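# Remove printed part from printer bed onto table

## Task

Lift the printed part off the printer's build plate and put it down on the table the printer sits on, outside the printer. The plate must remain where it started and the printer must stay upright. The other objects beside and behind the printer must stay close to where they were, with the same side up. The part must rest there on its own, not held by the robot. At the end, open the gripper and move the arms away.

## Robot and tools

Robot: two arms, left_arm and right_arm, each with a two-finger gripper. Their bases are fixed in the scene frame: left_arm at (0, +0.300, 0) m and right_arm at (0, -0.300, 0) m, both with identity orientation (quat_wxyz 1, 0, 0, 0). The names say nothing about which side of a picture an arm appears on.

Scene frame: origin on the table top midway between the arms, +x out across the table, +z up, +y toward left_arm. Every position is in metres and every orientation is a quaternion written w first (qw, qx, qy, qz). A gripper's fingers extend along its own +z axis and close along its own y axis. The reported end_effector_position is the point between the finger pads, roughly 1 cm short of the tips.

The row: every motion command uses a single flat list of 16 numbers covering both arms, even if only one arm is meant to move. Order: left_arm x, y, z, qw, qx, qy, qz, opening, then right_arm x, y, z, qw, qx, qy, qz, opening. Position and quaternion are an absolute target pose for that gripper in the scene frame, not an offset. Opening runs from -1 (closed) to +1 (fully open, 0.094 m). To keep an arm still, resend its last reported pose exactly and the opening it should keep; to hold a gripper's orientation, keep sending the same target quaternion rather than copying the slightly drifted one from results.

Tools:
- execute_actions(actions, pictures): actions is a list with at most one item. An empty list just reports the state. An item {"rows": [[16 numbers], ...], "steps": n} runs up to 15 control steps of 1/30 s (default 15), one row per step, repeating the final row if rows run out. An item {"steps": n} with no rows is a wait of up to 300 steps, counted from the previous result. pictures (true/false) decides whether camera images come back. A refused call moves nothing.
- move(target, speed): target is one 16-number row as above. Each gripper travels in a straight line toward its pose; both paths finish together in 0.5 to 10 s and are cut off at 10 s. speed is the path top speed in m/s, 0.002 to 0.5 (default 0.25); rotation is capped at twice that value in rad/s. Openings are applied at the start. Paths do not avoid obstacles or the other arm, and the real gripper lags, wanders and can overshoot the speed, mostly near full reach.
- wait(seconds): 0 to 10 s with nothing new sent.
- zoom_image(camera, region): enlarged crop of the latest image from cam_low, cam_left_wrist or cam_right_wrist; region is [x0, y0, x1, y1] pixels from the top-left, at most 504 by 504.
- show_instructions(): displays the reference images (here a printer card page). read_manual(section): licence texts only, default "licences".
- finished_scene(scene): ends the current scene (pass its number) and grades it; irreversible.

Limits on commands: a target more than 0.6 m from the arm's last reported position along any gripper axis is refused. Each step, the commanded pose is clipped to within 70 mm and 16 degrees of the measured pose, so long moves through execute_actions need several calls; after an action the arm only continues to its last clipped pose. Position takes priority over orientation when both cannot be met. Motions often stop a centimetre or more short, usually low. Joint ranges (rad): waist -2.880 to 2.880, shoulder 0 to 3.142, elbow 0 to 3.019, wrist pitch -1.693 to 1.571, wrist yaw -1.571 to 1.571, wrist roll -2.094 to 2.094.

Reading results: the state line gives each gripper's pose, which can be slightly wrong at long reach. grip_measured is the fingers' actual opening on the command scale; the last Joint positions value is the opening in metres. To hold something, command about 0.03 below grip_measured for a firm grip, less for a gentler one. A "move:" line reports how the move ended (done, off_target, moving, held, fault) and which limits applied: paced means the target was clipped; held means a safety check blocked steps, after which the arm may jump faster. HELD marks steps not sent. "pose unreachable" names an arm whose command the clearance check changed. "Hand target" shows where the controller is driving each gripper. Joint torques are noisy and offset. MOTOR HOT appears from 85 °C; at 100 °C the arm drops everything and stops (OVER-TEMPERATURE FAULT), so avoid long static holds. The simulation keeps running while you compose replies.

Cameras: cam_low (fixed, looking back from about x = 1.98 m), cam_left_wrist and cam_right_wrist, each 504x504, with calibration given as OpenCV intrinsics and world-to-camera transforms.

Avoid: knocking anything off the table, tipping the printer or shifting its build plate, dropping or slamming the part, fast or deep contact (speed and overshoot past contact both raise force), and letting the arms collide. Loose objects or a held part may be briefly tugged by outside disturbances. Finish by releasing the part on the table and retracting both grippers.

Each tool is called after "Request:" in YAML: its name, and indented under it one key for each argument.

Reference images:

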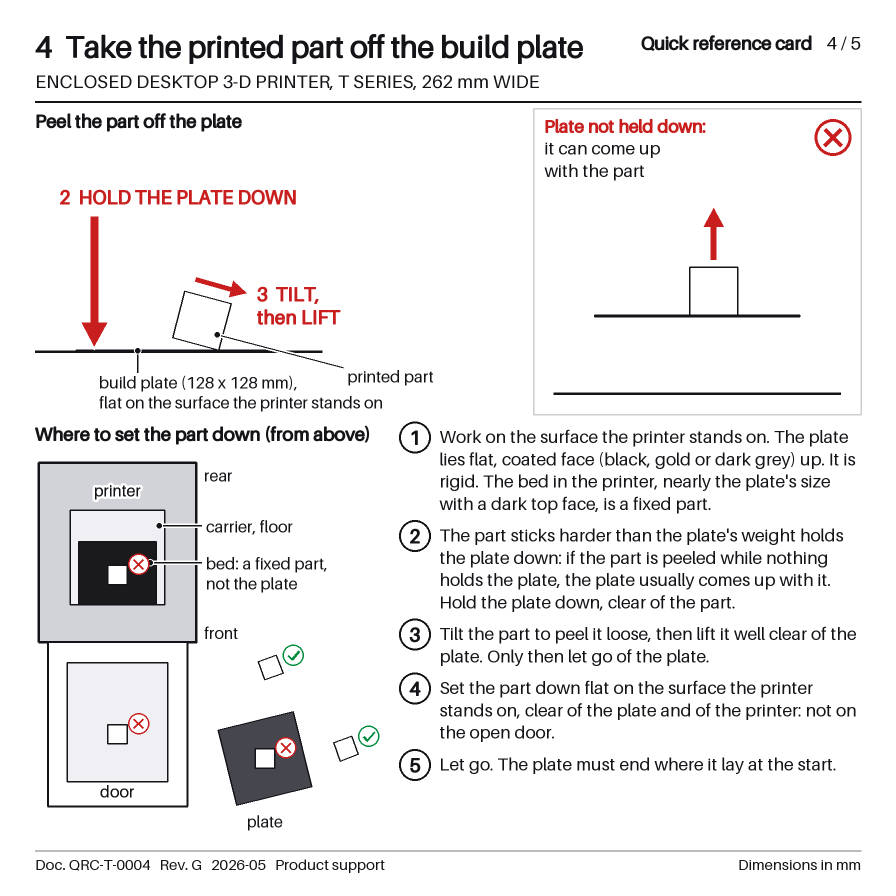

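## Session

Request:
execute_actions:
  actions: []

Scene clock: 0.00 s of 4200.00 s.
left_arm: end_effector_position=(+0.5158, +0.2957, +0.4867) grip_measured=+1.000 end_effector_quat_wxyz=(+0.703, -0.003, +0.711, -0.004) | right_arm: end_effector_position=(+0.5244, -0.3082, +0.4953) grip_measured=+1.000 end_effector_quat_wxyz=(+0.711, +0.005, +0.703, -0.006)
Joint positions: left_arm=[-0.011  1.038  1.033 -0.005 -0.01  -0.01   0.094] | right_arm=[-0.014  1.062  1.057  0.016  0.001 -0.     0.094]
Joint velocities: left_arm=[ 0.005 -0.005 -0.002  0.002 -0.051  0.066  0.   ] | right_arm=[-0.015 -0.024 -0.002  0.002  0.022 -0.081  0.   ]
Joint torques (N m, as the arm reports them, + toward a larger angle): no reading
Hand target (left_arm): +0.517, +0.296, +0.499; +0.711, -0.003, +0.703, -0.004
Hand target (right_arm): +0.526, -0.308, +0.508; +0.719, +0.005, +0.695, -0.006

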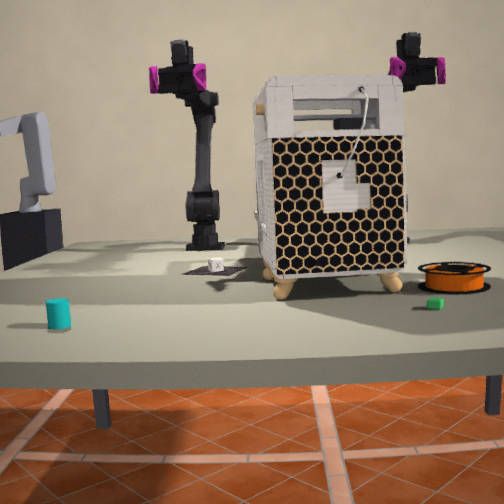

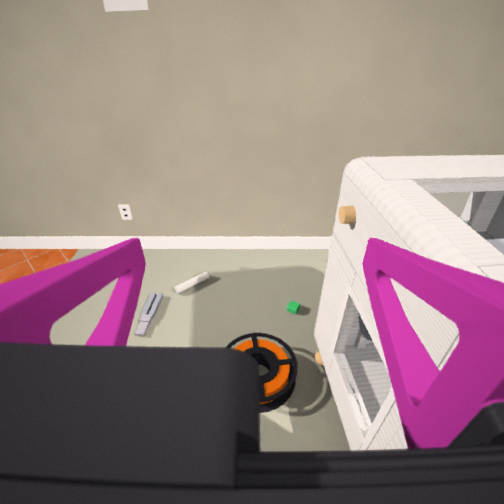

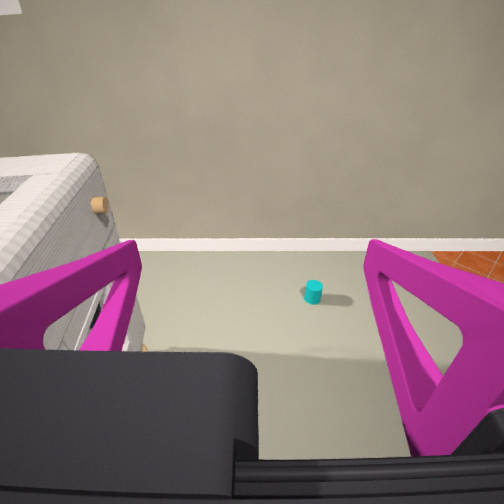

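Request:
zoom_image:
  camera: "cam_low"
  region: [160, 230, 300, 310]

Region (160, 230, 300, 310) of cam_low's 504x504 image, scaled by 3.600, with more detail than that image has; it fills the top 288 rows of this view, and the rest is white.

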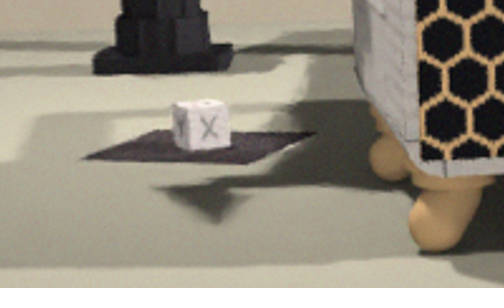

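Request:
move:
  target: [0.30,0.15,0.40,0.2,0,0.98,0,1, 0.40,-0.27,0.38,0,0,1,0,1]
  speed: 0.3

Scene clock: 16.20 s of 4200.00 s.
left_arm: end_effector_position=(+0.2937, +0.1611, +0.3897) grip_measured=+1.000 end_effector_quat_wxyz=(+0.199, +0.004, +0.980, +0.016) | right_arm: end_effector_position=(+0.4087, -0.2706, +0.3741) grip_measured=+1.000 end_effector_quat_wxyz=(+0.086, -0.002, +0.996, +0.005)
Joint positions: left_arm=[-0.564  1.029  1.37  -1.583 -0.236 -0.518  0.094] | right_arm=[ 0.074  1.335  1.605 -1.668  0.003  0.071  0.094]
Joint velocities: left_arm=[-0.005 -0.005  0.002 -0.007 -0.051 -0.022  0.   ] | right_arm=[-0.005 -0.005  0.002 -0.017  0.007 -0.007  0.   ]
Joint torques (N m, as the arm reports them, + toward a larger angle): left_arm=[-1.82 -3.29 12.7   0.37 -0.04 -0.21] | right_arm=[ 2.32 -9.47 10.35  0.25 -0.04  0.06]
Hand target (left_arm): +0.298, +0.155, +0.402; +0.203, +0.001, +0.979, +0.009
Hand target (right_arm): +0.404, -0.267, +0.375; +0.084, -0.001, +0.996, +0.006
Off the commanded pose (left_arm): 0.016 m, 2 deg.
Off the commanded pose (right_arm): 0.011 m, 10 deg.
joint sent to its limit (right arm) — the command would take joint 4 (wrist pitch) past its lower limit, so that joint was sent only as far as its limit.
After step 90, 10.07 s passed at rest.
move: off_target (left_arm, right_arm)
camera_calibration (this result's frames):
cam_left_wrist: T_world_to_cam=[[-0.0180322, -0.999181, -0.0362204, 0.180993], [-0.974883, 0.0095275, 0.222515, 0.199995], [-0.221988, 0.0393231, -0.974256, 0.560568], [0, 0, 0, 1]] pos_world=[0.322675, 0.156896, 0.50819]
cam_right_wrist: T_world_to_cam=[[-0.00517795, -0.999979, -0.00381569, -0.266299], [-0.906121, 0.00307785, 0.423007, 0.220063], [-0.422987, 0.00564779, -0.906118, 0.635932], [0, 0, 0, 1]] pos_world=[0.467016, -0.270562, 0.482125]

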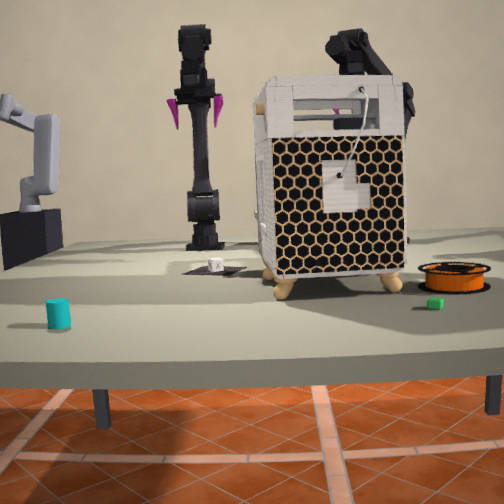

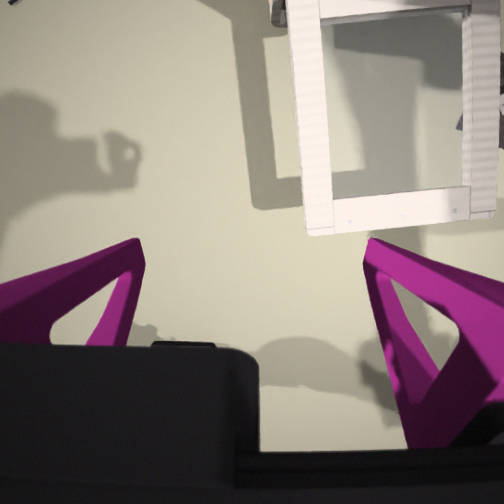

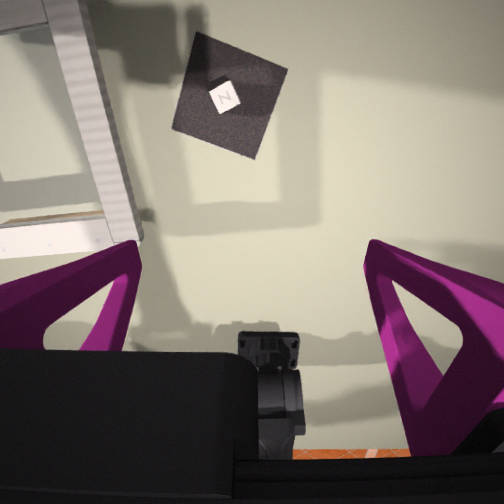

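Request:
zoom_image:
  camera: "cam_right_wrist"
  region: [160, 20, 310, 170]

Region (160, 20, 310, 170) of cam_right_wrist's 504x504 image, scaled by 3.360, with more detail than that image has.

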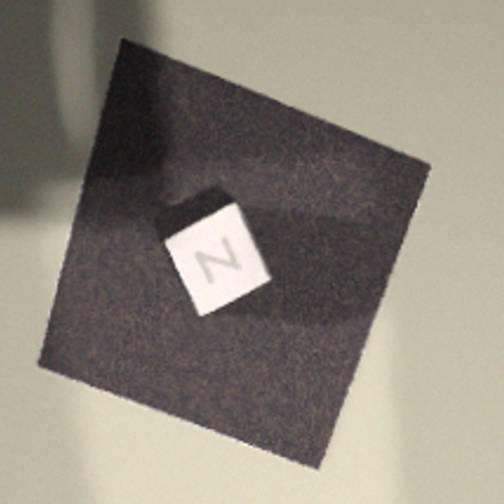

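Request:
move:
  target: [0.475,-0.22,0.27,0,0.5556,0.8315,0,0.3, 0.405,-0.264,0.07,0.2706,0.6533,0.6533,0.2706,-1]
  speed: 0.25

Scene clock: 75.60 s of 4200.00 s.
left_arm: end_effector_position=(+0.4699, -0.2105, +0.2848) grip_measured=+0.302 end_effector_quat_wxyz=(+0.091, +0.546, +0.832, -0.019) | right_arm: end_effector_position=(+0.4013, -0.2667, +0.0750) grip_measured=-0.984 end_effector_quat_wxyz=(+0.272, +0.653, +0.654, +0.269)
Joint positions: left_arm=[-0.828  2.143  2.446 -1.688 -0.008  0.335  0.061] | right_arm=[ 0.122  1.203  0.458 -0.045  0.089  1.653  0.001]
Joint velocities: left_arm=[-0.005  0.005 -0.012  0.002  0.11  -0.022  0.   ] | right_arm=[ 0.005  0.005 -0.007 -0.012 -0.081  0.007 -0.   ]
Joint torques (N m, as the arm reports them, + toward a larger angle): left_arm=[ -1.85 -19.12  12.35   0.2    0.12  -0.08] | right_arm=[ 2.38 -4.68  9.01  1.85  0.29 -0.08]
Hand target (left_arm): +0.472, -0.221, +0.273; +0.086, +0.554, +0.828, -0.019
Hand target (right_arm): +0.402, -0.264, +0.073; +0.270, +0.654, +0.653, +0.271
Off the commanded pose (left_arm): 0.018 m, 11 deg.
Off the commanded pose (right_arm): 0.007 m, 0 deg.
joint sent to its limit (left arm) — the command would take joint 4 (wrist pitch) past its lower limit, so that joint was sent only as far as its limit.
After step 90, 52.37 s passed at rest.
move: off_target (left_arm)
camera_calibration (this result's frames):
cam_left_wrist: T_world_to_cam=[[-0.920067, -0.385881, -0.0676259, 0.370981], [-0.375062, 0.81776, 0.436574, 0.22598], [-0.113164, 0.427041, -0.897123, 0.520527], [0, 0, 0, 1]] pos_world=[0.484988, -0.263929, 0.393408]
cam_right_wrist: T_world_to_cam=[[-0.712634, 0.00430305, -0.701523, 0.340509], [-0.396652, 0.822326, 0.407979, 0.355073], [0.578636, 0.569, -0.584311, 0.0858981], [0, 0, 0, 1]] pos_world=[0.333795, -0.342327, 0.144204]

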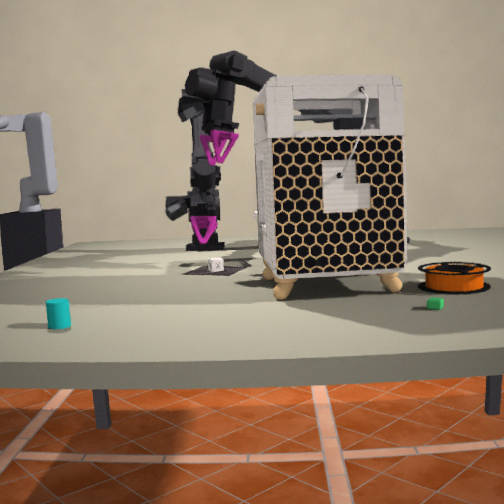

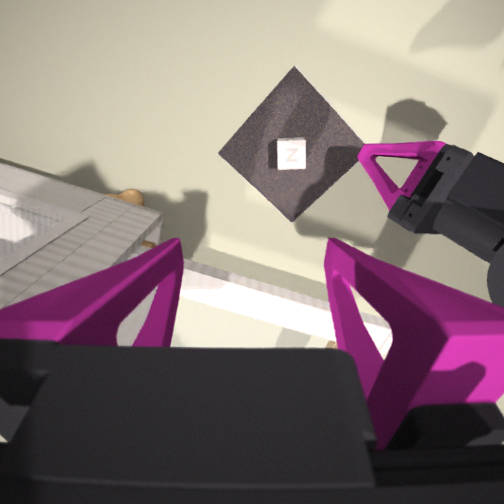

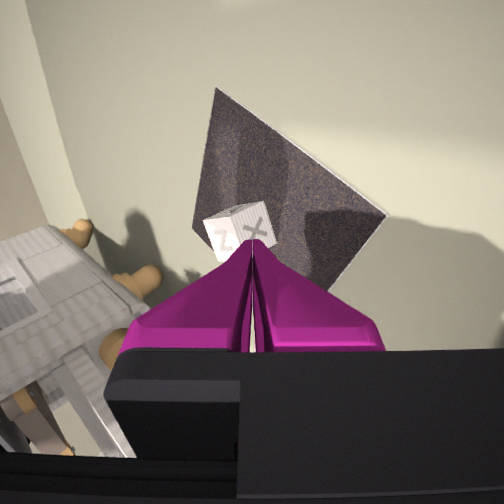

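Request:
move:
  target: [0.452,-0.228,0.12,0,0.5556,0.8315,0,0.3, 0.407,-0.264,0.03,0.2706,0.6533,0.6533,0.2706,-1]
  speed: 0.15

Scene clock: 91.50 s of 4200.00 s.
left_arm: end_effector_position=(+0.4529, -0.2188, +0.1417) grip_measured=+0.302 end_effector_quat_wxyz=(+0.009, +0.556, +0.831, +0.001) | right_arm: end_effector_position=(+0.4081, -0.2659, +0.0347) grip_measured=-0.984 end_effector_quat_wxyz=(+0.274, +0.652, +0.653, +0.272)
Joint positions: left_arm=[-0.854  2.211  2.194 -1.537 -0.006  0.326  0.061] | right_arm=[0.122 1.359 0.424 0.152 0.089 1.654 0.001]
Joint velocities: left_arm=[-0.005 -0.024 -0.012 -0.002 -0.037  0.037 -0.   ] | right_arm=[ 0.005  0.005 -0.007  0.002 -0.051 -0.081 -0.001]
Joint torques (N m, as the arm reports them, + toward a larger angle): left_arm=[ -1.59 -20.29   9.99   0.63   0.2   -0.22] | right_arm=[ 2.24 -5.18  7.26  1.84  0.21 -0.05]
Hand target (left_arm): +0.451, -0.227, +0.121; +0.000, +0.556, +0.831, +0.001
Hand target (right_arm): +0.407, -0.264, +0.030; +0.271, +0.653, +0.653, +0.271
Off the commanded pose (left_arm): 0.024 m, 1 deg.
Off the commanded pose (right_arm): 0.005 m, 0 deg.
After step 90, 11.23 s passed at rest.
move: off_target (left_arm)
camera_calibration (this result's frames):
cam_left_wrist: T_world_to_cam=[[-0.931058, -0.364762, -0.00888053, 0.34381], [-0.303602, 0.760988, 0.573343, 0.22468], [-0.202376, 0.536512, -0.819267, 0.447093], [0, 0, 0, 1]] pos_world=[0.478801, -0.28544, 0.240523]
cam_right_wrist: T_world_to_cam=[[-0.707294, 0.00610029, -0.706893, 0.315513], [-0.399074, 0.821939, 0.406394, 0.374473], [0.583502, 0.569543, -0.578919, 0.0559137], [0, 0, 0, 1]] pos_world=[0.339977, -0.341564, 0.10322]

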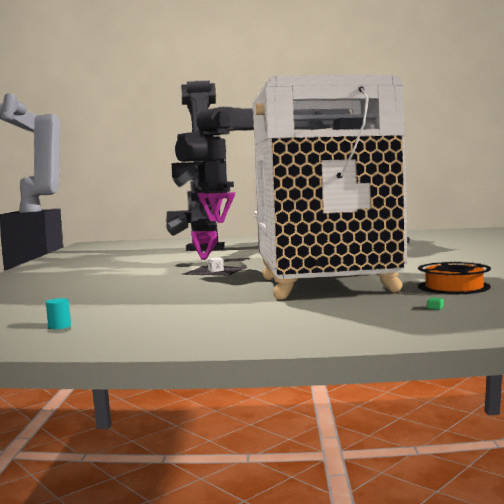

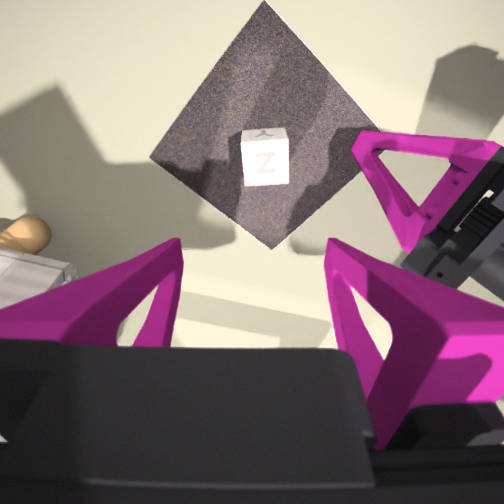

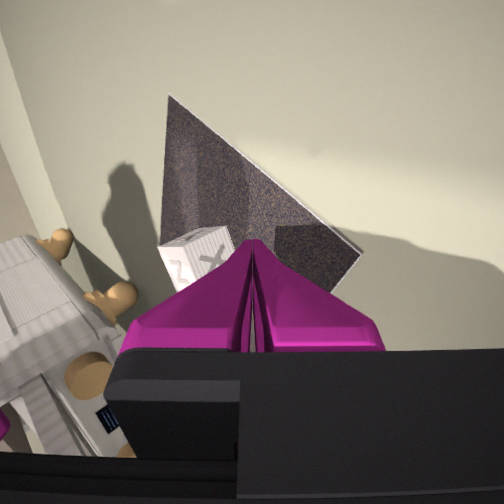

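Request:
move:
  target: [0.444,-0.230,0.05,0,0.5556,0.8315,0,0.3, 0.405,-0.264,0.006,0.2706,0.6533,0.6533,0.2706,-1]
  speed: 0.06

Scene clock: 101.33 s of 4200.00 s.
left_arm: end_effector_position=(+0.4487, -0.2244, +0.0857) grip_measured=+0.302 end_effector_quat_wxyz=(+0.020, +0.555, +0.831, -0.003) | right_arm: end_effector_position=(+0.4077, -0.2660, +0.0128) grip_measured=-0.984 end_effector_quat_wxyz=(+0.275, +0.651, +0.652, +0.274)
Joint positions: left_arm=[-0.864  2.214  2.052 -1.368 -0.005  0.315  0.061] | right_arm=[0.122 1.444 0.402 0.265 0.089 1.654 0.001]
Joint velocities: left_arm=[-0.015 -0.005  0.012 -0.007  0.051 -0.022  0.001] | right_arm=[-0.005 -0.015 -0.017  0.007 -0.007 -0.007 -0.001]
Joint torques (N m, as the arm reports them, + toward a larger angle): left_arm=[ -2.21 -19.16   8.88   0.81   0.21  -0.22] | right_arm=[ 2.45 -5.51  6.21  1.82  0.26 -0.03]
Hand target (left_arm): +0.443, -0.228, +0.051; +0.000, +0.556, +0.831, +0.000
Hand target (right_arm): +0.405, -0.264, +0.006; +0.270, +0.653, +0.653, +0.270
Off the commanded pose (left_arm): 0.036 m, 2 deg.
Off the commanded pose (right_arm): 0.008 m, 1 deg.
After step 90, 4.93 s passed at rest.
move: off_target (left_arm)
camera_calibration (this result's frames):
cam_left_wrist: T_world_to_cam=[[-0.930218, -0.366711, -0.0147271, 0.337051], [-0.312692, 0.770905, 0.554914, 0.267634], [-0.19214, 0.520797, -0.831777, 0.396367], [0, 0, 0, 1]] pos_world=[0.473376, -0.289147, 0.186139]
cam_right_wrist: T_world_to_cam=[[-0.703537, 0.00656024, -0.710628, 0.298431], [-0.401224, 0.821676, 0.404806, 0.38406], [0.586562, 0.569917, -0.575447, 0.042332], [0, 0, 0, 1]] pos_world=[0.339221, -0.341656, 0.0809637]

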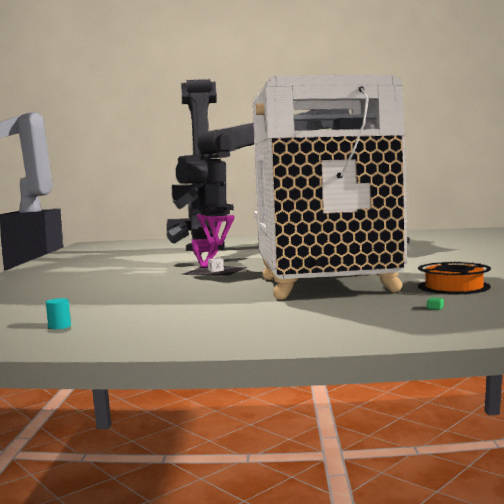

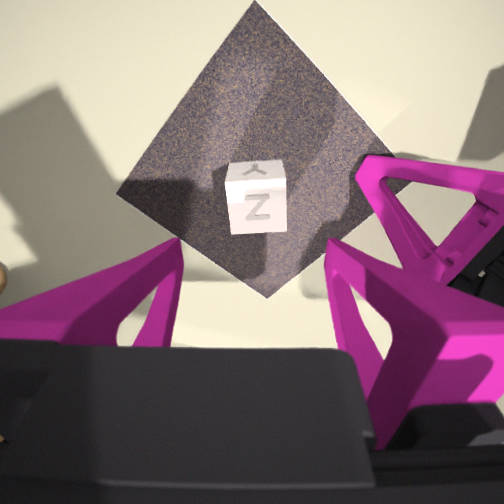

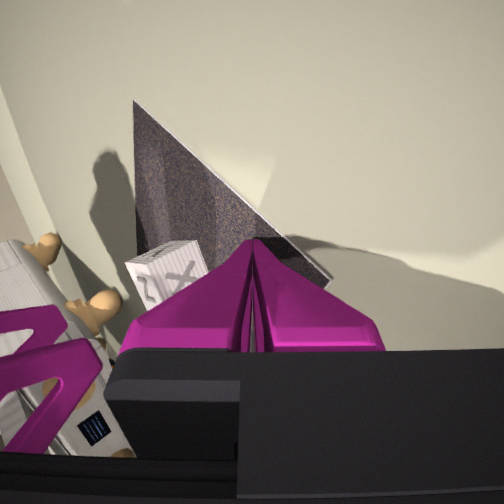

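Request:
move:
  target: [0.442,-0.230,0.015,0,0.5556,0.8315,0,0.3, 0.405,-0.264,-0.004,0.2706,0.6533,0.6533,0.2706,-1]
  speed: 0.04

Scene clock: 108.43 s of 4200.00 s.
left_arm: end_effector_position=(+0.4479, -0.2251, +0.0477) grip_measured=+0.302 end_effector_quat_wxyz=(+0.018, +0.555, +0.832, -0.002) | right_arm: end_effector_position=(+0.4137, -0.2653, +0.0120) grip_measured=-0.984 end_effector_quat_wxyz=(+0.283, +0.648, +0.648, +0.283)
Joint positions: left_arm=[-0.865  2.242  2.001 -1.294 -0.005  0.312  0.061] | right_arm=[0.122 1.471 0.402 0.319 0.089 1.654 0.001]
Joint velocities: left_arm=[ 0.005 -0.015 -0.007 -0.007  0.081 -0.051  0.001] | right_arm=[ 0.005  0.005 -0.002 -0.017 -0.037  0.022 -0.001]
Joint torques (N m, as the arm reports them, + toward a larger angle): left_arm=[ -2.04 -19.56   8.92   0.79   0.21  -0.22] | right_arm=[ 2.42 -4.71  5.43  1.49  0.23 -0.04]
Hand target (left_arm): +0.441, -0.229, +0.016; +0.000, +0.556, +0.831, +0.000
Hand target (right_arm): +0.404, -0.264, -0.004; +0.271, +0.653, +0.653, +0.271
Off the commanded pose (left_arm): 0.034 m, 2 deg.
Off the commanded pose (right_arm): 0.018 m, 2 deg.
After step 90, 1.90 s passed at rest.
move: off_target (left_arm, right_arm)
camera_calibration (this result's frames):
cam_left_wrist: T_world_to_cam=[[-0.929988, -0.367364, -0.0129147, 0.335153], [-0.311314, 0.768441, 0.559091, 0.287635], [-0.195466, 0.523968, -0.829006, 0.366993], [0, 0, 0, 1]] pos_world=[0.472967, -0.2902, 0.147754]
cam_right_wrist: T_world_to_cam=[[-0.683879, 0.00896622, -0.72954, 0.294795], [-0.411931, 0.820556, 0.396233, 0.390484], [0.602181, 0.571496, -0.557468, 0.031702], [0, 0, 0, 1]] pos_world=[0.343367, -0.341175, 0.0780149]

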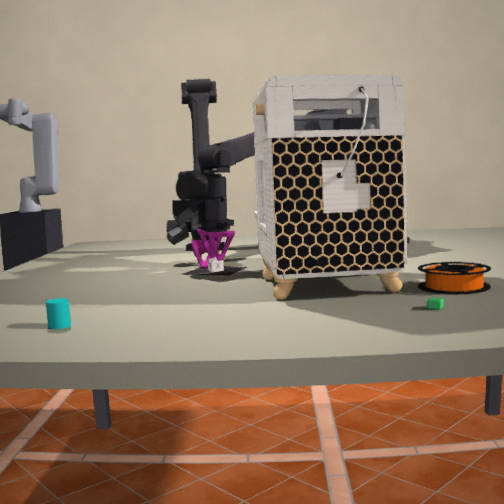

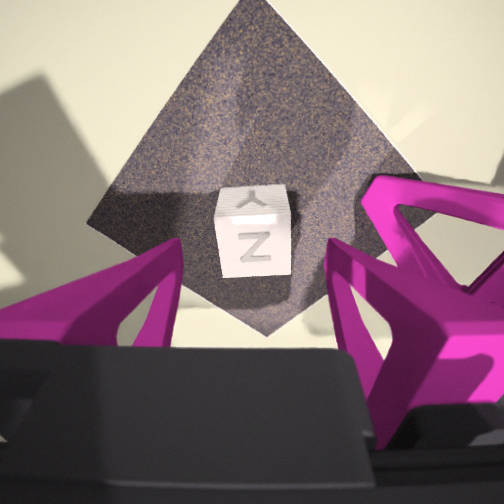

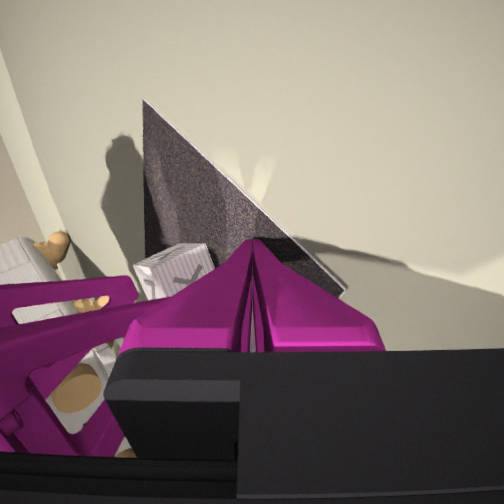

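Request:
move:
  target: [0.441,-0.228,-0.012,0,0.5556,0.8315,0,0.3, 0.398,-0.264,-0.012,0.2706,0.6533,0.6533,0.2706,-1]
  speed: 0.03

Scene clock: 115.23 s of 4200.00 s.
left_arm: end_effector_position=(+0.4478, -0.2249, +0.0225) grip_measured=+0.302 end_effector_quat_wxyz=(+0.019, +0.555, +0.832, -0.003) | right_arm: end_effector_position=(+0.4123, -0.2654, +0.0115) grip_measured=-0.985 end_effector_quat_wxyz=(+0.291, +0.645, +0.644, +0.291)
Joint positions: left_arm=[-0.865  2.26   1.965 -1.237 -0.005  0.312  0.061] | right_arm=[0.123 1.48  0.385 0.368 0.093 1.654 0.001]
Joint velocities: left_arm=[-0.015  0.005 -0.012 -0.007 -0.095 -0.11   0.001] | right_arm=[-0.005 -0.005  0.007 -0.002 -0.022 -0.037 -0.001]
Joint torques (N m, as the arm reports them, + toward a larger angle): left_arm=[ -1.99 -19.56   8.7    0.81   0.21  -0.22] | right_arm=[ 2.53 -3.91  4.59  1.16  0.22 -0.01]
Hand target (left_arm): +0.440, -0.227, -0.011; +0.000, +0.556, +0.831, +0.000
Hand target (right_arm): +0.397, -0.264, -0.011; +0.271, +0.653, +0.653, +0.270
Off the commanded pose (left_arm): 0.035 m, 2 deg.
Off the commanded pose (right_arm): 0.028 m, 4 deg.
After step 90, 1.37 s passed at rest.
move: off_target (left_arm, right_arm)
camera_calibration (this result's frames):
cam_left_wrist: T_world_to_cam=[[-0.929961, -0.367395, -0.0139021, 0.334758], [-0.312418, 0.769736, 0.556687, 0.302352], [-0.193823, 0.522041, -0.830606, 0.344899], [0, 0, 0, 1]] pos_world=[0.472622, -0.289794, 0.122814]
cam_right_wrist: T_world_to_cam=[[-0.666373, 0.01009, -0.74555, 0.28673], [-0.420622, 0.820526, 0.387057, 0.393867], [0.615649, 0.57152, -0.542533, 0.0265336], [0, 0, 0, 1]] pos_world=[0.340403, -0.341236, 0.0757177]

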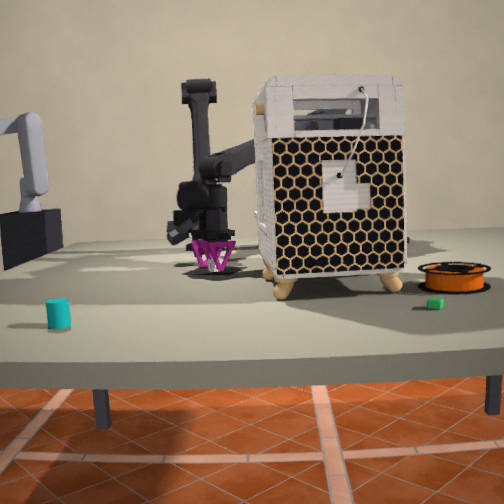

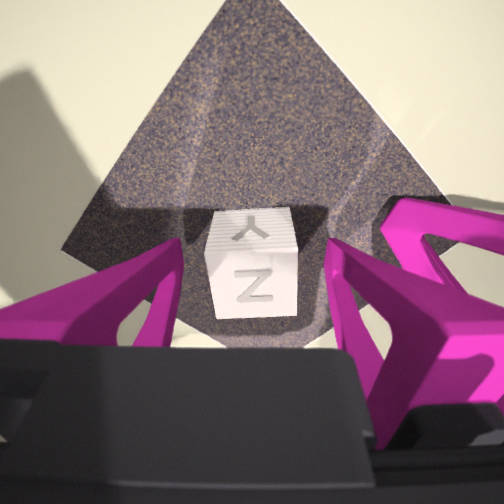

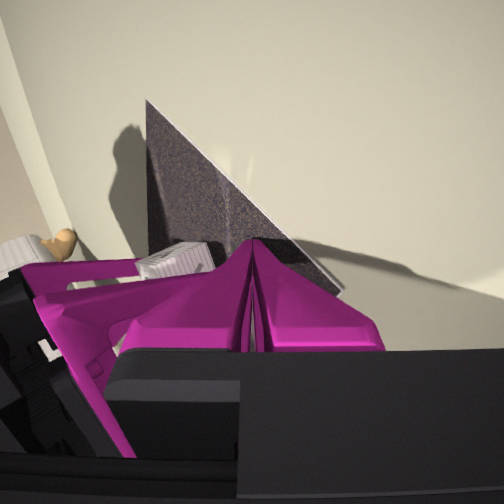

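Request:
execute_actions:
  actions:
    - {"rows": [[0.441,-0.228,-0.012,0,0.5556,0.8315,0,-0.2, 0.398,-0.264,-0.012,0.2706,0.6533,0.6533,0.2706,-1],[0.441,-0.228,-0.012,0,0.5556,0.8315,0,-0.2, 0.398,-0.264,-0.012,0.2706,0.6533,0.6533,0.2706,-1],[0.441,-0.228,-0.012,0,0.5556,0.8315,0,-0.2, 0.398,-0.264,-0.012,0.2706,0.6533,0.6533,0.2706,-1],[0.441,-0.228,-0.012,0,0.5556,0.8315,0,-0.2, 0.398,-0.264,-0.012,0.2706,0.6533,0.6533,0.2706,-1],[0.441,-0.228,-0.012,0,0.5556,0.8315,0,-0.25, 0.398,-0.264,-0.012,0.2706,0.6533,0.6533,0.2706,-1],[0.441,-0.228,-0.012,0,0.5556,0.8315,0,-0.28, 0.398,-0.264,-0.012,0.2706,0.6533,0.6533,0.2706,-1],[0.441,-0.228,-0.012,0,0.5556,0.8315,0,-0.30, 0.398,-0.264,-0.012,0.2706,0.6533,0.6533,0.2706,-1],[0.441,-0.228,-0.012,0,0.5556,0.8315,0,-0.32, 0.398,-0.264,-0.012,0.2706,0.6533,0.6533,0.2706,-1],[0.441,-0.228,-0.012,0,0.5556,0.8315,0,-0.34, 0.398,-0.264,-0.012,0.2706,0.6533,0.6533,0.2706,-1],[0.441,-0.228,-0.012,0,0.5556,0.8315,0,-0.36, 0.398,-0.264,-0.012,0.2706,0.6533,0.6533,0.2706,-1],[0.441,-0.228,-0.012,0,0.5556,0.8315,0,-0.38, 0.398,-0.264,-0.012,0.2706,0.6533,0.6533,0.2706,-1],[0.441,-0.228,-0.012,0,0.5556,0.8315,0,-0.40, 0.398,-0.264,-0.012,0.2706,0.6533,0.6533,0.2706,-1]], "steps": 15}
  pictures: false

Scene clock: 126.27 s of 4200.00 s.
left_arm: end_effector_position=(+0.4481, -0.2255, +0.0226) grip_measured=-0.361 end_effector_quat_wxyz=(+0.020, +0.553, +0.833, -0.004) | right_arm: end_effector_position=(+0.4124, -0.2650, +0.0114) grip_measured=-0.985 end_effector_quat_wxyz=(+0.291, +0.645, +0.644, +0.292)
Joint positions: left_arm=[-0.865  2.26   1.965 -1.234 -0.004  0.308  0.03 ] | right_arm=[0.124 1.48  0.385 0.369 0.093 1.655 0.001]
Joint velocities: left_arm=[ 0.005 -0.015  0.012 -0.007 -0.037  0.007 -0.   ] | right_arm=[-0.015  0.005 -0.012  0.002  0.081 -0.007  0.001]
Joint torques (N m, as the arm reports them, + toward a larger angle): left_arm=[ -1.94 -19.45   8.71   0.71   0.17  -0.17] | right_arm=[ 2.4  -4.16  4.68  1.16  0.21 -0.04]
Hand target (left_arm): +0.440, -0.227, -0.011; +0.000, +0.556, +0.831, +0.000
Hand target (right_arm): +0.397, -0.264, -0.011; +0.271, +0.653, +0.653, +0.270
Off the commanded pose (left_arm): 0.035 m, 2 deg.
Off the commanded pose (right_arm): 0.028 m, 4 deg.
Steps of this call (steps 1 to 90: nothing new was sent; then 7.53 s passed at rest; steps 91 to 105: all 15 steps of this action). Readings (end_effector_position):
91: left_arm (+0.4478, -0.2249, +0.0225) | right_arm (+0.4123, -0.2654, +0.0115)
92: left_arm (+0.4478, -0.2249, +0.0225) | right_arm (+0.4123, -0.2654, +0.0115)
94: left_arm (+0.4478, -0.2249, +0.0225) | right_arm (+0.4123, -0.2654, +0.0115)
98: left_arm (+0.4477, -0.2249, +0.0225) | right_arm (+0.4123, -0.2654, +0.0115)
105: the state above

Request:
move:
  target: [0.447,-0.226,0.005,-0.0484,0.5535,0.8283,-0.0725,-0.40, 0.390,-0.264,-0.028,0.2706,0.6533,0.6533,0.2706,-1]
  speed: 0.04

Scene clock: 136.50 s of 4200.00 s.
left_arm: end_effector_position=(+0.4448, -0.2217, +0.0244) grip_measured=-0.361 end_effector_quat_wxyz=(-0.035, +0.549, +0.832, -0.070) | right_arm: end_effector_position=(+0.4125, -0.2650, +0.0104) grip_measured=-0.985 end_effector_quat_wxyz=(+0.305, +0.639, +0.635, +0.307)
Joint positions: left_arm=[-0.826  2.299  2.035 -1.34   0.153  0.344  0.03 ] | right_arm=[0.127 1.508 0.361 0.467 0.099 1.657 0.001]
Joint velocities: left_arm=[ 0.005 -0.005 -0.007  0.007  0.022  0.037 -0.001] | right_arm=[ 0.005 -0.005 -0.012  0.007 -0.022 -0.022 -0.002]
Joint torques (N m, as the arm reports them, + toward a larger angle): left_arm=[ -1.29 -19.74  12.01  -0.37   0.54  -0.01] | right_arm=[ 2.5  -2.34  3.63  0.41  0.08  0.02]
Hand target (left_arm): +0.446, -0.226, +0.005; -0.049, +0.554, +0.828, -0.072
Hand target (right_arm): +0.388, -0.264, -0.025; +0.271, +0.653, +0.653, +0.270
Off the commanded pose (left_arm): 0.020 m, 2 deg.
Off the commanded pose (right_arm): 0.045 m, 6 deg.
After step 90, 4.57 s passed at rest.
move: off_target (left_arm, right_arm)
camera_calibration (this result's frames):
cam_left_wrist: T_world_to_cam=[[-0.915421, -0.370235, 0.157895, 0.321909], [-0.225992, 0.7974, 0.559536, 0.265529], [-0.333066, 0.476528, -0.813626, 0.395633], [0, 0, 0, 1]] pos_world=[0.486461, -0.281081, 0.122497]
cam_right_wrist: T_world_to_cam=[[-0.630834, 0.0146102, -0.77578, 0.272922], [-0.436079, 0.820303, 0.370051, 0.400491], [0.641781, 0.571742, -0.511104, 0.0146164], [0, 0, 0, 1]] pos_world=[0.337434, -0.340868, 0.070996]

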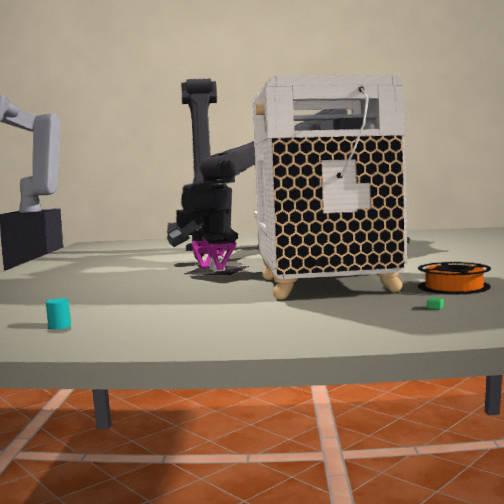

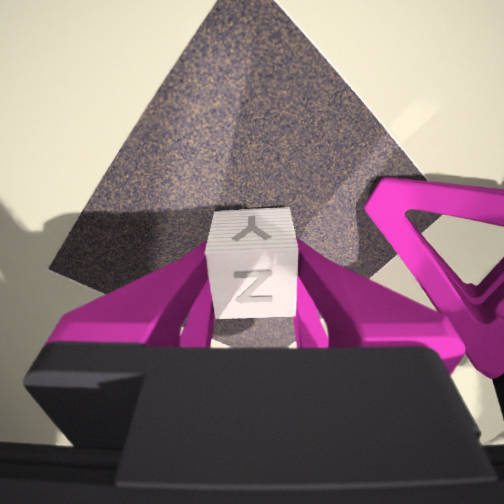

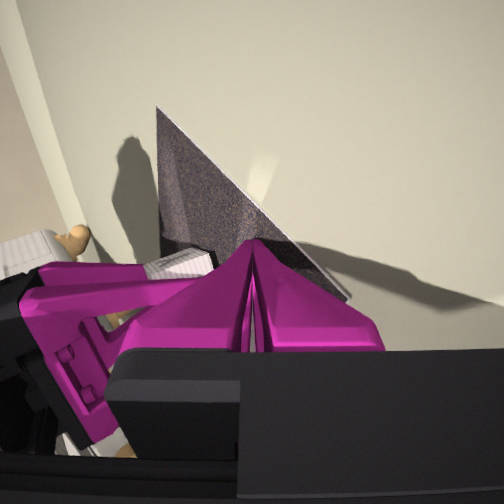

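Request:
move:
  target: [0.449,-0.224,0.07,-0.0484,0.5535,0.8283,-0.0725,-0.40, 0.390,-0.264,-0.028,0.2706,0.6533,0.6533,0.2706,-1]
  speed: 0.04

Scene clock: 140.43 s of 4200.00 s.
left_arm: end_effector_position=(+0.4415, -0.2191, +0.0597) grip_measured=-0.361 end_effector_quat_wxyz=(-0.058, +0.551, +0.830, -0.068) | right_arm: end_effector_position=(+0.4128, -0.2648, +0.0100) grip_measured=-0.986 end_effector_quat_wxyz=(+0.305, +0.640, +0.634, +0.308)
Joint positions: left_arm=[-0.825  2.299  2.127 -1.481  0.159  0.353  0.03 ] | right_arm=[0.127 1.512 0.36  0.475 0.099 1.659 0.001]
Joint velocities: left_arm=[ 0.005 -0.015  0.002  0.002 -0.066  0.022 -0.001] | right_arm=[ 0.015 -0.015 -0.002  0.002  0.022 -0.051 -0.   ]
Joint torques (N m, as the arm reports them, + toward a larger angle): left_arm=[ -0.87 -23.06  11.91  -0.34   0.32  -0.03] | right_arm=[ 2.54 -2.7   3.51  0.09  0.06 -0.04]
Hand target (left_arm): +0.449, -0.224, +0.070; -0.048, +0.553, +0.828, -0.072
Hand target (right_arm): +0.388, -0.264, -0.025; +0.271, +0.653, +0.653, +0.270
Off the commanded pose (left_arm): 0.014 m, 1 deg.
Off the commanded pose (right_arm): 0.044 m, 6 deg.
move: off_target (left_arm, right_arm)
camera_calibration (this result's frames):
cam_left_wrist: T_world_to_cam=[[-0.912327, -0.367758, 0.180037, 0.312095], [-0.198435, 0.781711, 0.591229, 0.225508], [-0.358167, 0.503669, -0.786152, 0.43738], [0, 0, 0, 1]] pos_world=[0.486137, -0.281801, 0.154332]
cam_right_wrist: T_world_to_cam=[[-0.628471, 0.0165773, -0.777656, 0.272343], [-0.436535, 0.819962, 0.37027, 0.400739], [0.643787, 0.572178, -0.508086, 0.0133051], [0, 0, 0, 1]] pos_world=[0.337531, -0.340718, 0.0701681]

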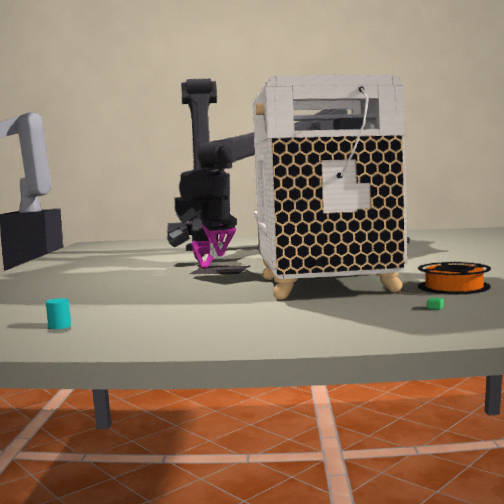

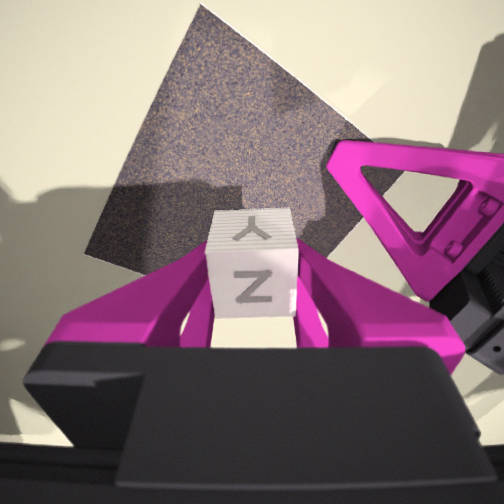

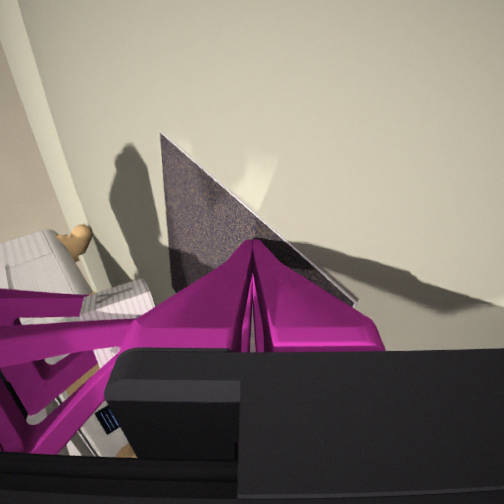

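Request:
move:
  target: [0.43,-0.20,0.20,0,0.5556,0.8315,0,-0.40, 0.40,-0.266,0.04,0.2706,0.6533,0.6533,0.2706,-1]
  speed: 0.12

Request:
move:
  target: [0.19,0.04,0.20,0,0.5556,0.8315,0,-0.40, 0.36,-0.25,0.10,0.2706,0.6533,0.6533,0.2706,-1]
  speed: 0.2

Scene clock: 172.57 s of 4200.00 s.
left_arm: end_effector_position=(+0.4298, -0.1915, +0.1736) grip_measured=-0.361 end_effector_quat_wxyz=(-0.021, +0.555, +0.831, +0.003) | right_arm: end_effector_position=(+0.3859, -0.2667, +0.0274) grip_measured=-0.986 end_effector_quat_wxyz=(+0.263, +0.656, +0.658, +0.260)
Joint positions: left_arm=[-0.85   2.135  2.148 -1.627  0.005  0.328  0.03 ] | right_arm=[0.127 1.319 0.382 0.119 0.09  1.659 0.001]
Joint velocities: left_arm=[ 0.005  0.005 -0.007 -0.017  0.007 -0.007 -0.   ] | right_arm=[-0.005  0.005 -0.007 -0.012  0.051  0.007 -0.   ]
Joint torques (N m, as the arm reports them, + toward a larger angle): left_arm=[ -1.93 -23.05  12.31  -0.25  -0.11  -0.21] | right_arm=[ 1.69 -6.15 10.36  1.11  0.09 -0.1 ]
Hand target (left_arm): +0.430, -0.199, +0.199; +0.001, +0.555, +0.832, -0.001
Hand target (right_arm): +0.400, -0.266, +0.041; +0.271, +0.653, +0.653, +0.271
Off the commanded pose (left_arm): 0.028 m, 2 deg.
Off the commanded pose (right_arm): 0.019 m, 2 deg.
After step 90, 27.43 s passed at rest.
move: off_target (left_arm, right_arm)
camera_calibration (this result's frames):
cam_left_wrist: T_world_to_cam=[[-0.929835, -0.367288, 0.022498, 0.326091], [-0.27638, 0.73744, 0.616277, 0.154911], [-0.242942, 0.566818, -0.787208, 0.471619], [0, 0, 0, 1]] pos_world=[0.460601, -0.26179, 0.268457]
cam_right_wrist: T_world_to_cam=[[-0.731691, 0.0034004, -0.681628, 0.302632], [-0.386073, 0.822059, 0.418529, 0.363894], [0.561762, 0.569392, -0.60018, 0.0740132], [0, 0, 0, 1]] pos_world=[0.320344, -0.342314, 0.0984037]

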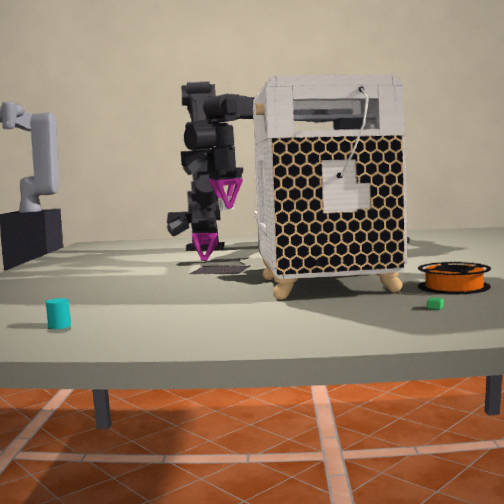

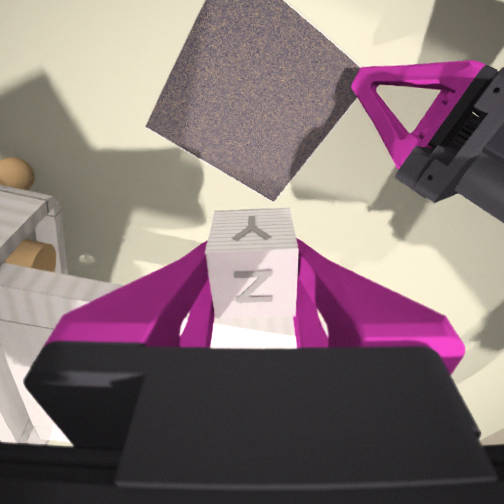

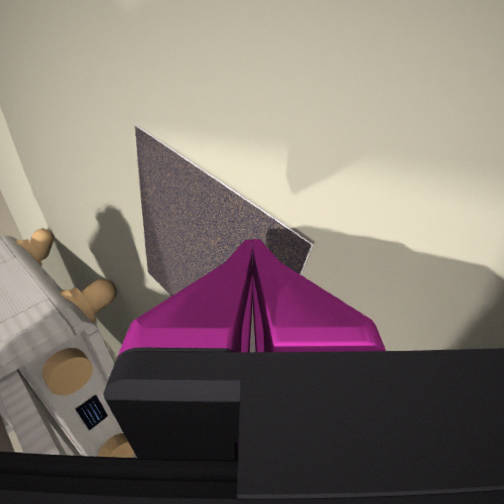

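Scene clock: 174.63 s of 4200.00 s.
left_arm: end_effector_position=(+0.1948, +0.0434, +0.1966) grip_measured=-0.362 end_effector_quat_wxyz=(+0.004, +0.557, +0.831, -0.003) | right_arm: end_effector_position=(+0.3487, -0.2541, +0.0849) grip_measured=-0.986 end_effector_quat_wxyz=(+0.264, +0.656, +0.659, +0.257)
Joint positions: left_arm=[-0.918  1.189  1.018 -1.392  0.004  0.262  0.03 ] | right_arm=[ 0.203  0.999  0.382 -0.209  0.146  1.712  0.001]
Joint velocities: left_arm=[-0.005 -0.005 -0.007 -0.022 -0.007  0.022  0.001] | right_arm=[-0.015 -0.005 -0.017 -0.002  0.007  0.066 -0.   ]
Joint torques (N m, as the arm reports them, + toward a larger angle): left_arm=[-1.9  -7.18  9.14  0.03 -0.12 -0.21] | right_arm=[ 2.46 -3.74 12.85  0.91  0.33  0.06]
Hand target (left_arm): +0.192, +0.044, +0.197; +0.000, +0.555, +0.832, +0.000
Hand target (right_arm): +0.360, -0.249, +0.101; +0.270, +0.653, +0.653, +0.271
Off the commanded pose (left_arm): 0.007 m, 1 deg.
Off the commanded pose (right_arm): 0.019 m, 2 deg.
move: off_target (right_arm)
camera_calibration (this result's frames):
cam_left_wrist: T_world_to_cam=[[-0.93128, -0.364276, 0.00450197, 0.196951], [-0.294939, 0.761158, 0.577624, -0.0872416], [-0.213841, 0.536602, -0.81629, 0.300867], [0, 0, 0, 1]] pos_world=[0.222023, -0.0232965, 0.295101]
cam_right_wrist: T_world_to_cam=[[-0.732798, 0.00029053, -0.680446, 0.314142], [-0.3848, 0.824564, 0.414758, 0.31559], [0.561191, 0.565769, -0.604127, 0.121845], [0, 0, 0, 1]] pos_world=[0.283264, -0.329252, 0.156473]

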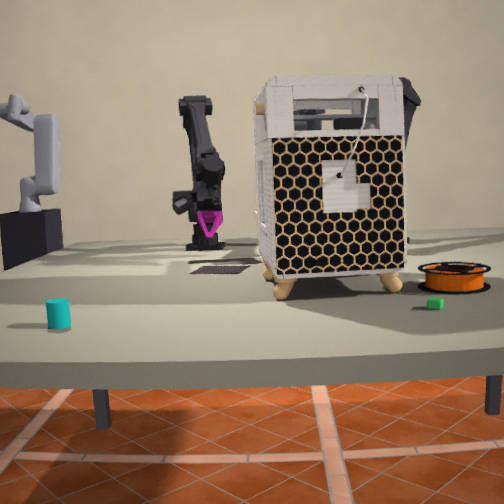

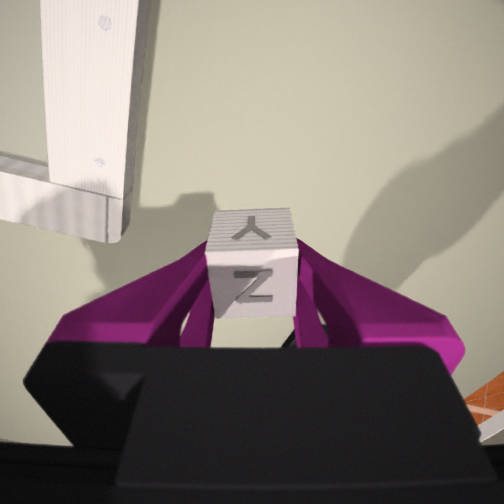

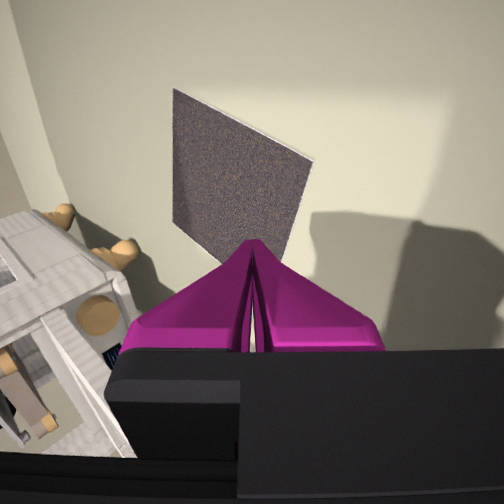

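Request:
move:
  target: [0.165,0.05,0.035,0,0.5556,0.8315,0,-0.40, 0.36,-0.25,0.10,0.2706,0.6533,0.6533,0.2706,-1]
  speed: 0.12

Scene clock: 204.73 s of 4200.00 s.
left_arm: end_effector_position=(+0.1653, +0.0543, +0.0404) grip_measured=-0.362 end_effector_quat_wxyz=(+0.001, +0.556, +0.831, -0.002) | right_arm: end_effector_position=(+0.3487, -0.2541, +0.0849) grip_measured=-0.986 end_effector_quat_wxyz=(+0.264, +0.656, +0.659, +0.257)
Joint positions: left_arm=[-0.975  1.306  0.668 -0.929  0.003  0.204  0.03 ] | right_arm=[ 0.203  0.999  0.382 -0.209  0.146  1.713  0.001]
Joint velocities: left_arm=[ 0.005 -0.005 -0.017 -0.002  0.007  0.007  0.002] | right_arm=[-0.005 -0.005 -0.012  0.007  0.007 -0.007 -0.001]
Joint torques (N m, as the arm reports them, + toward a larger angle): left_arm=[-1.98 -5.66  7.62  0.76 -0.12 -0.22] | right_arm=[ 2.03 -3.72 12.56  1.22  0.24 -0.05]
Hand target (left_arm): +0.165, +0.051, +0.036; +0.000, +0.556, +0.831, +0.000
Hand target (right_arm): +0.360, -0.250, +0.100; +0.271, +0.653, +0.653, +0.271
Off the commanded pose (left_arm): 0.007 m, 0 deg.
Off the commanded pose (right_arm): 0.019 m, 2 deg.
After step 90, 25.33 s passed at rest.
move: off_target (right_arm)
camera_calibration (this result's frames):
cam_left_wrist: T_world_to_cam=[[-0.930709, -0.365717, 0.00568243, 0.174143], [-0.294481, 0.758454, 0.581402, -0.014122], [-0.216939, 0.539443, -0.813596, 0.161435], [0, 0, 0, 1]] pos_world=[0.192939, -0.0126868, 0.138564]
cam_right_wrist: T_world_to_cam=[[-0.732794, 0.00105344, -0.680449, 0.314335], [-0.384344, 0.82456, 0.415187, 0.315394], [0.561509, 0.565773, -0.603828, 0.12171], [0, 0, 0, 1]] pos_world=[0.283221, -0.329253, 0.156434]

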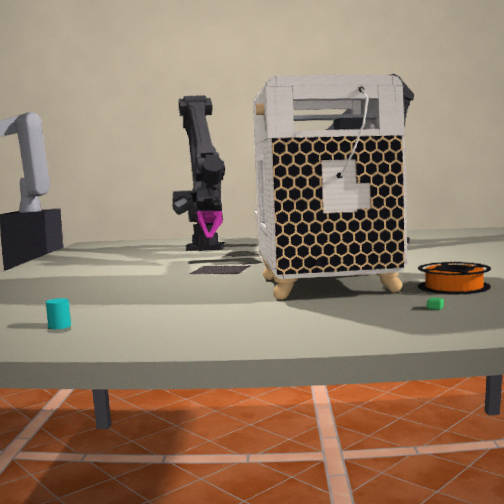

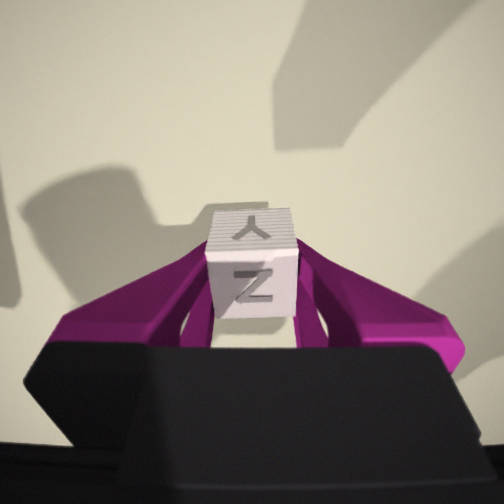

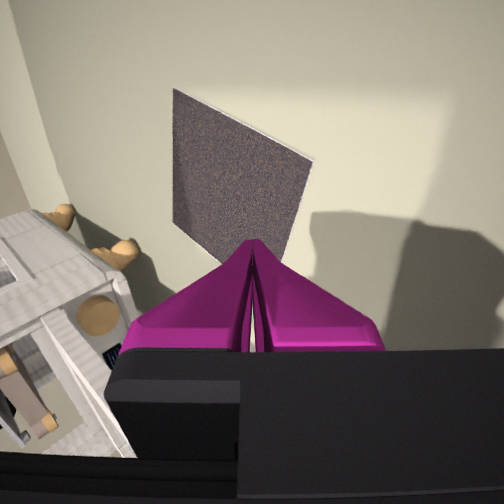

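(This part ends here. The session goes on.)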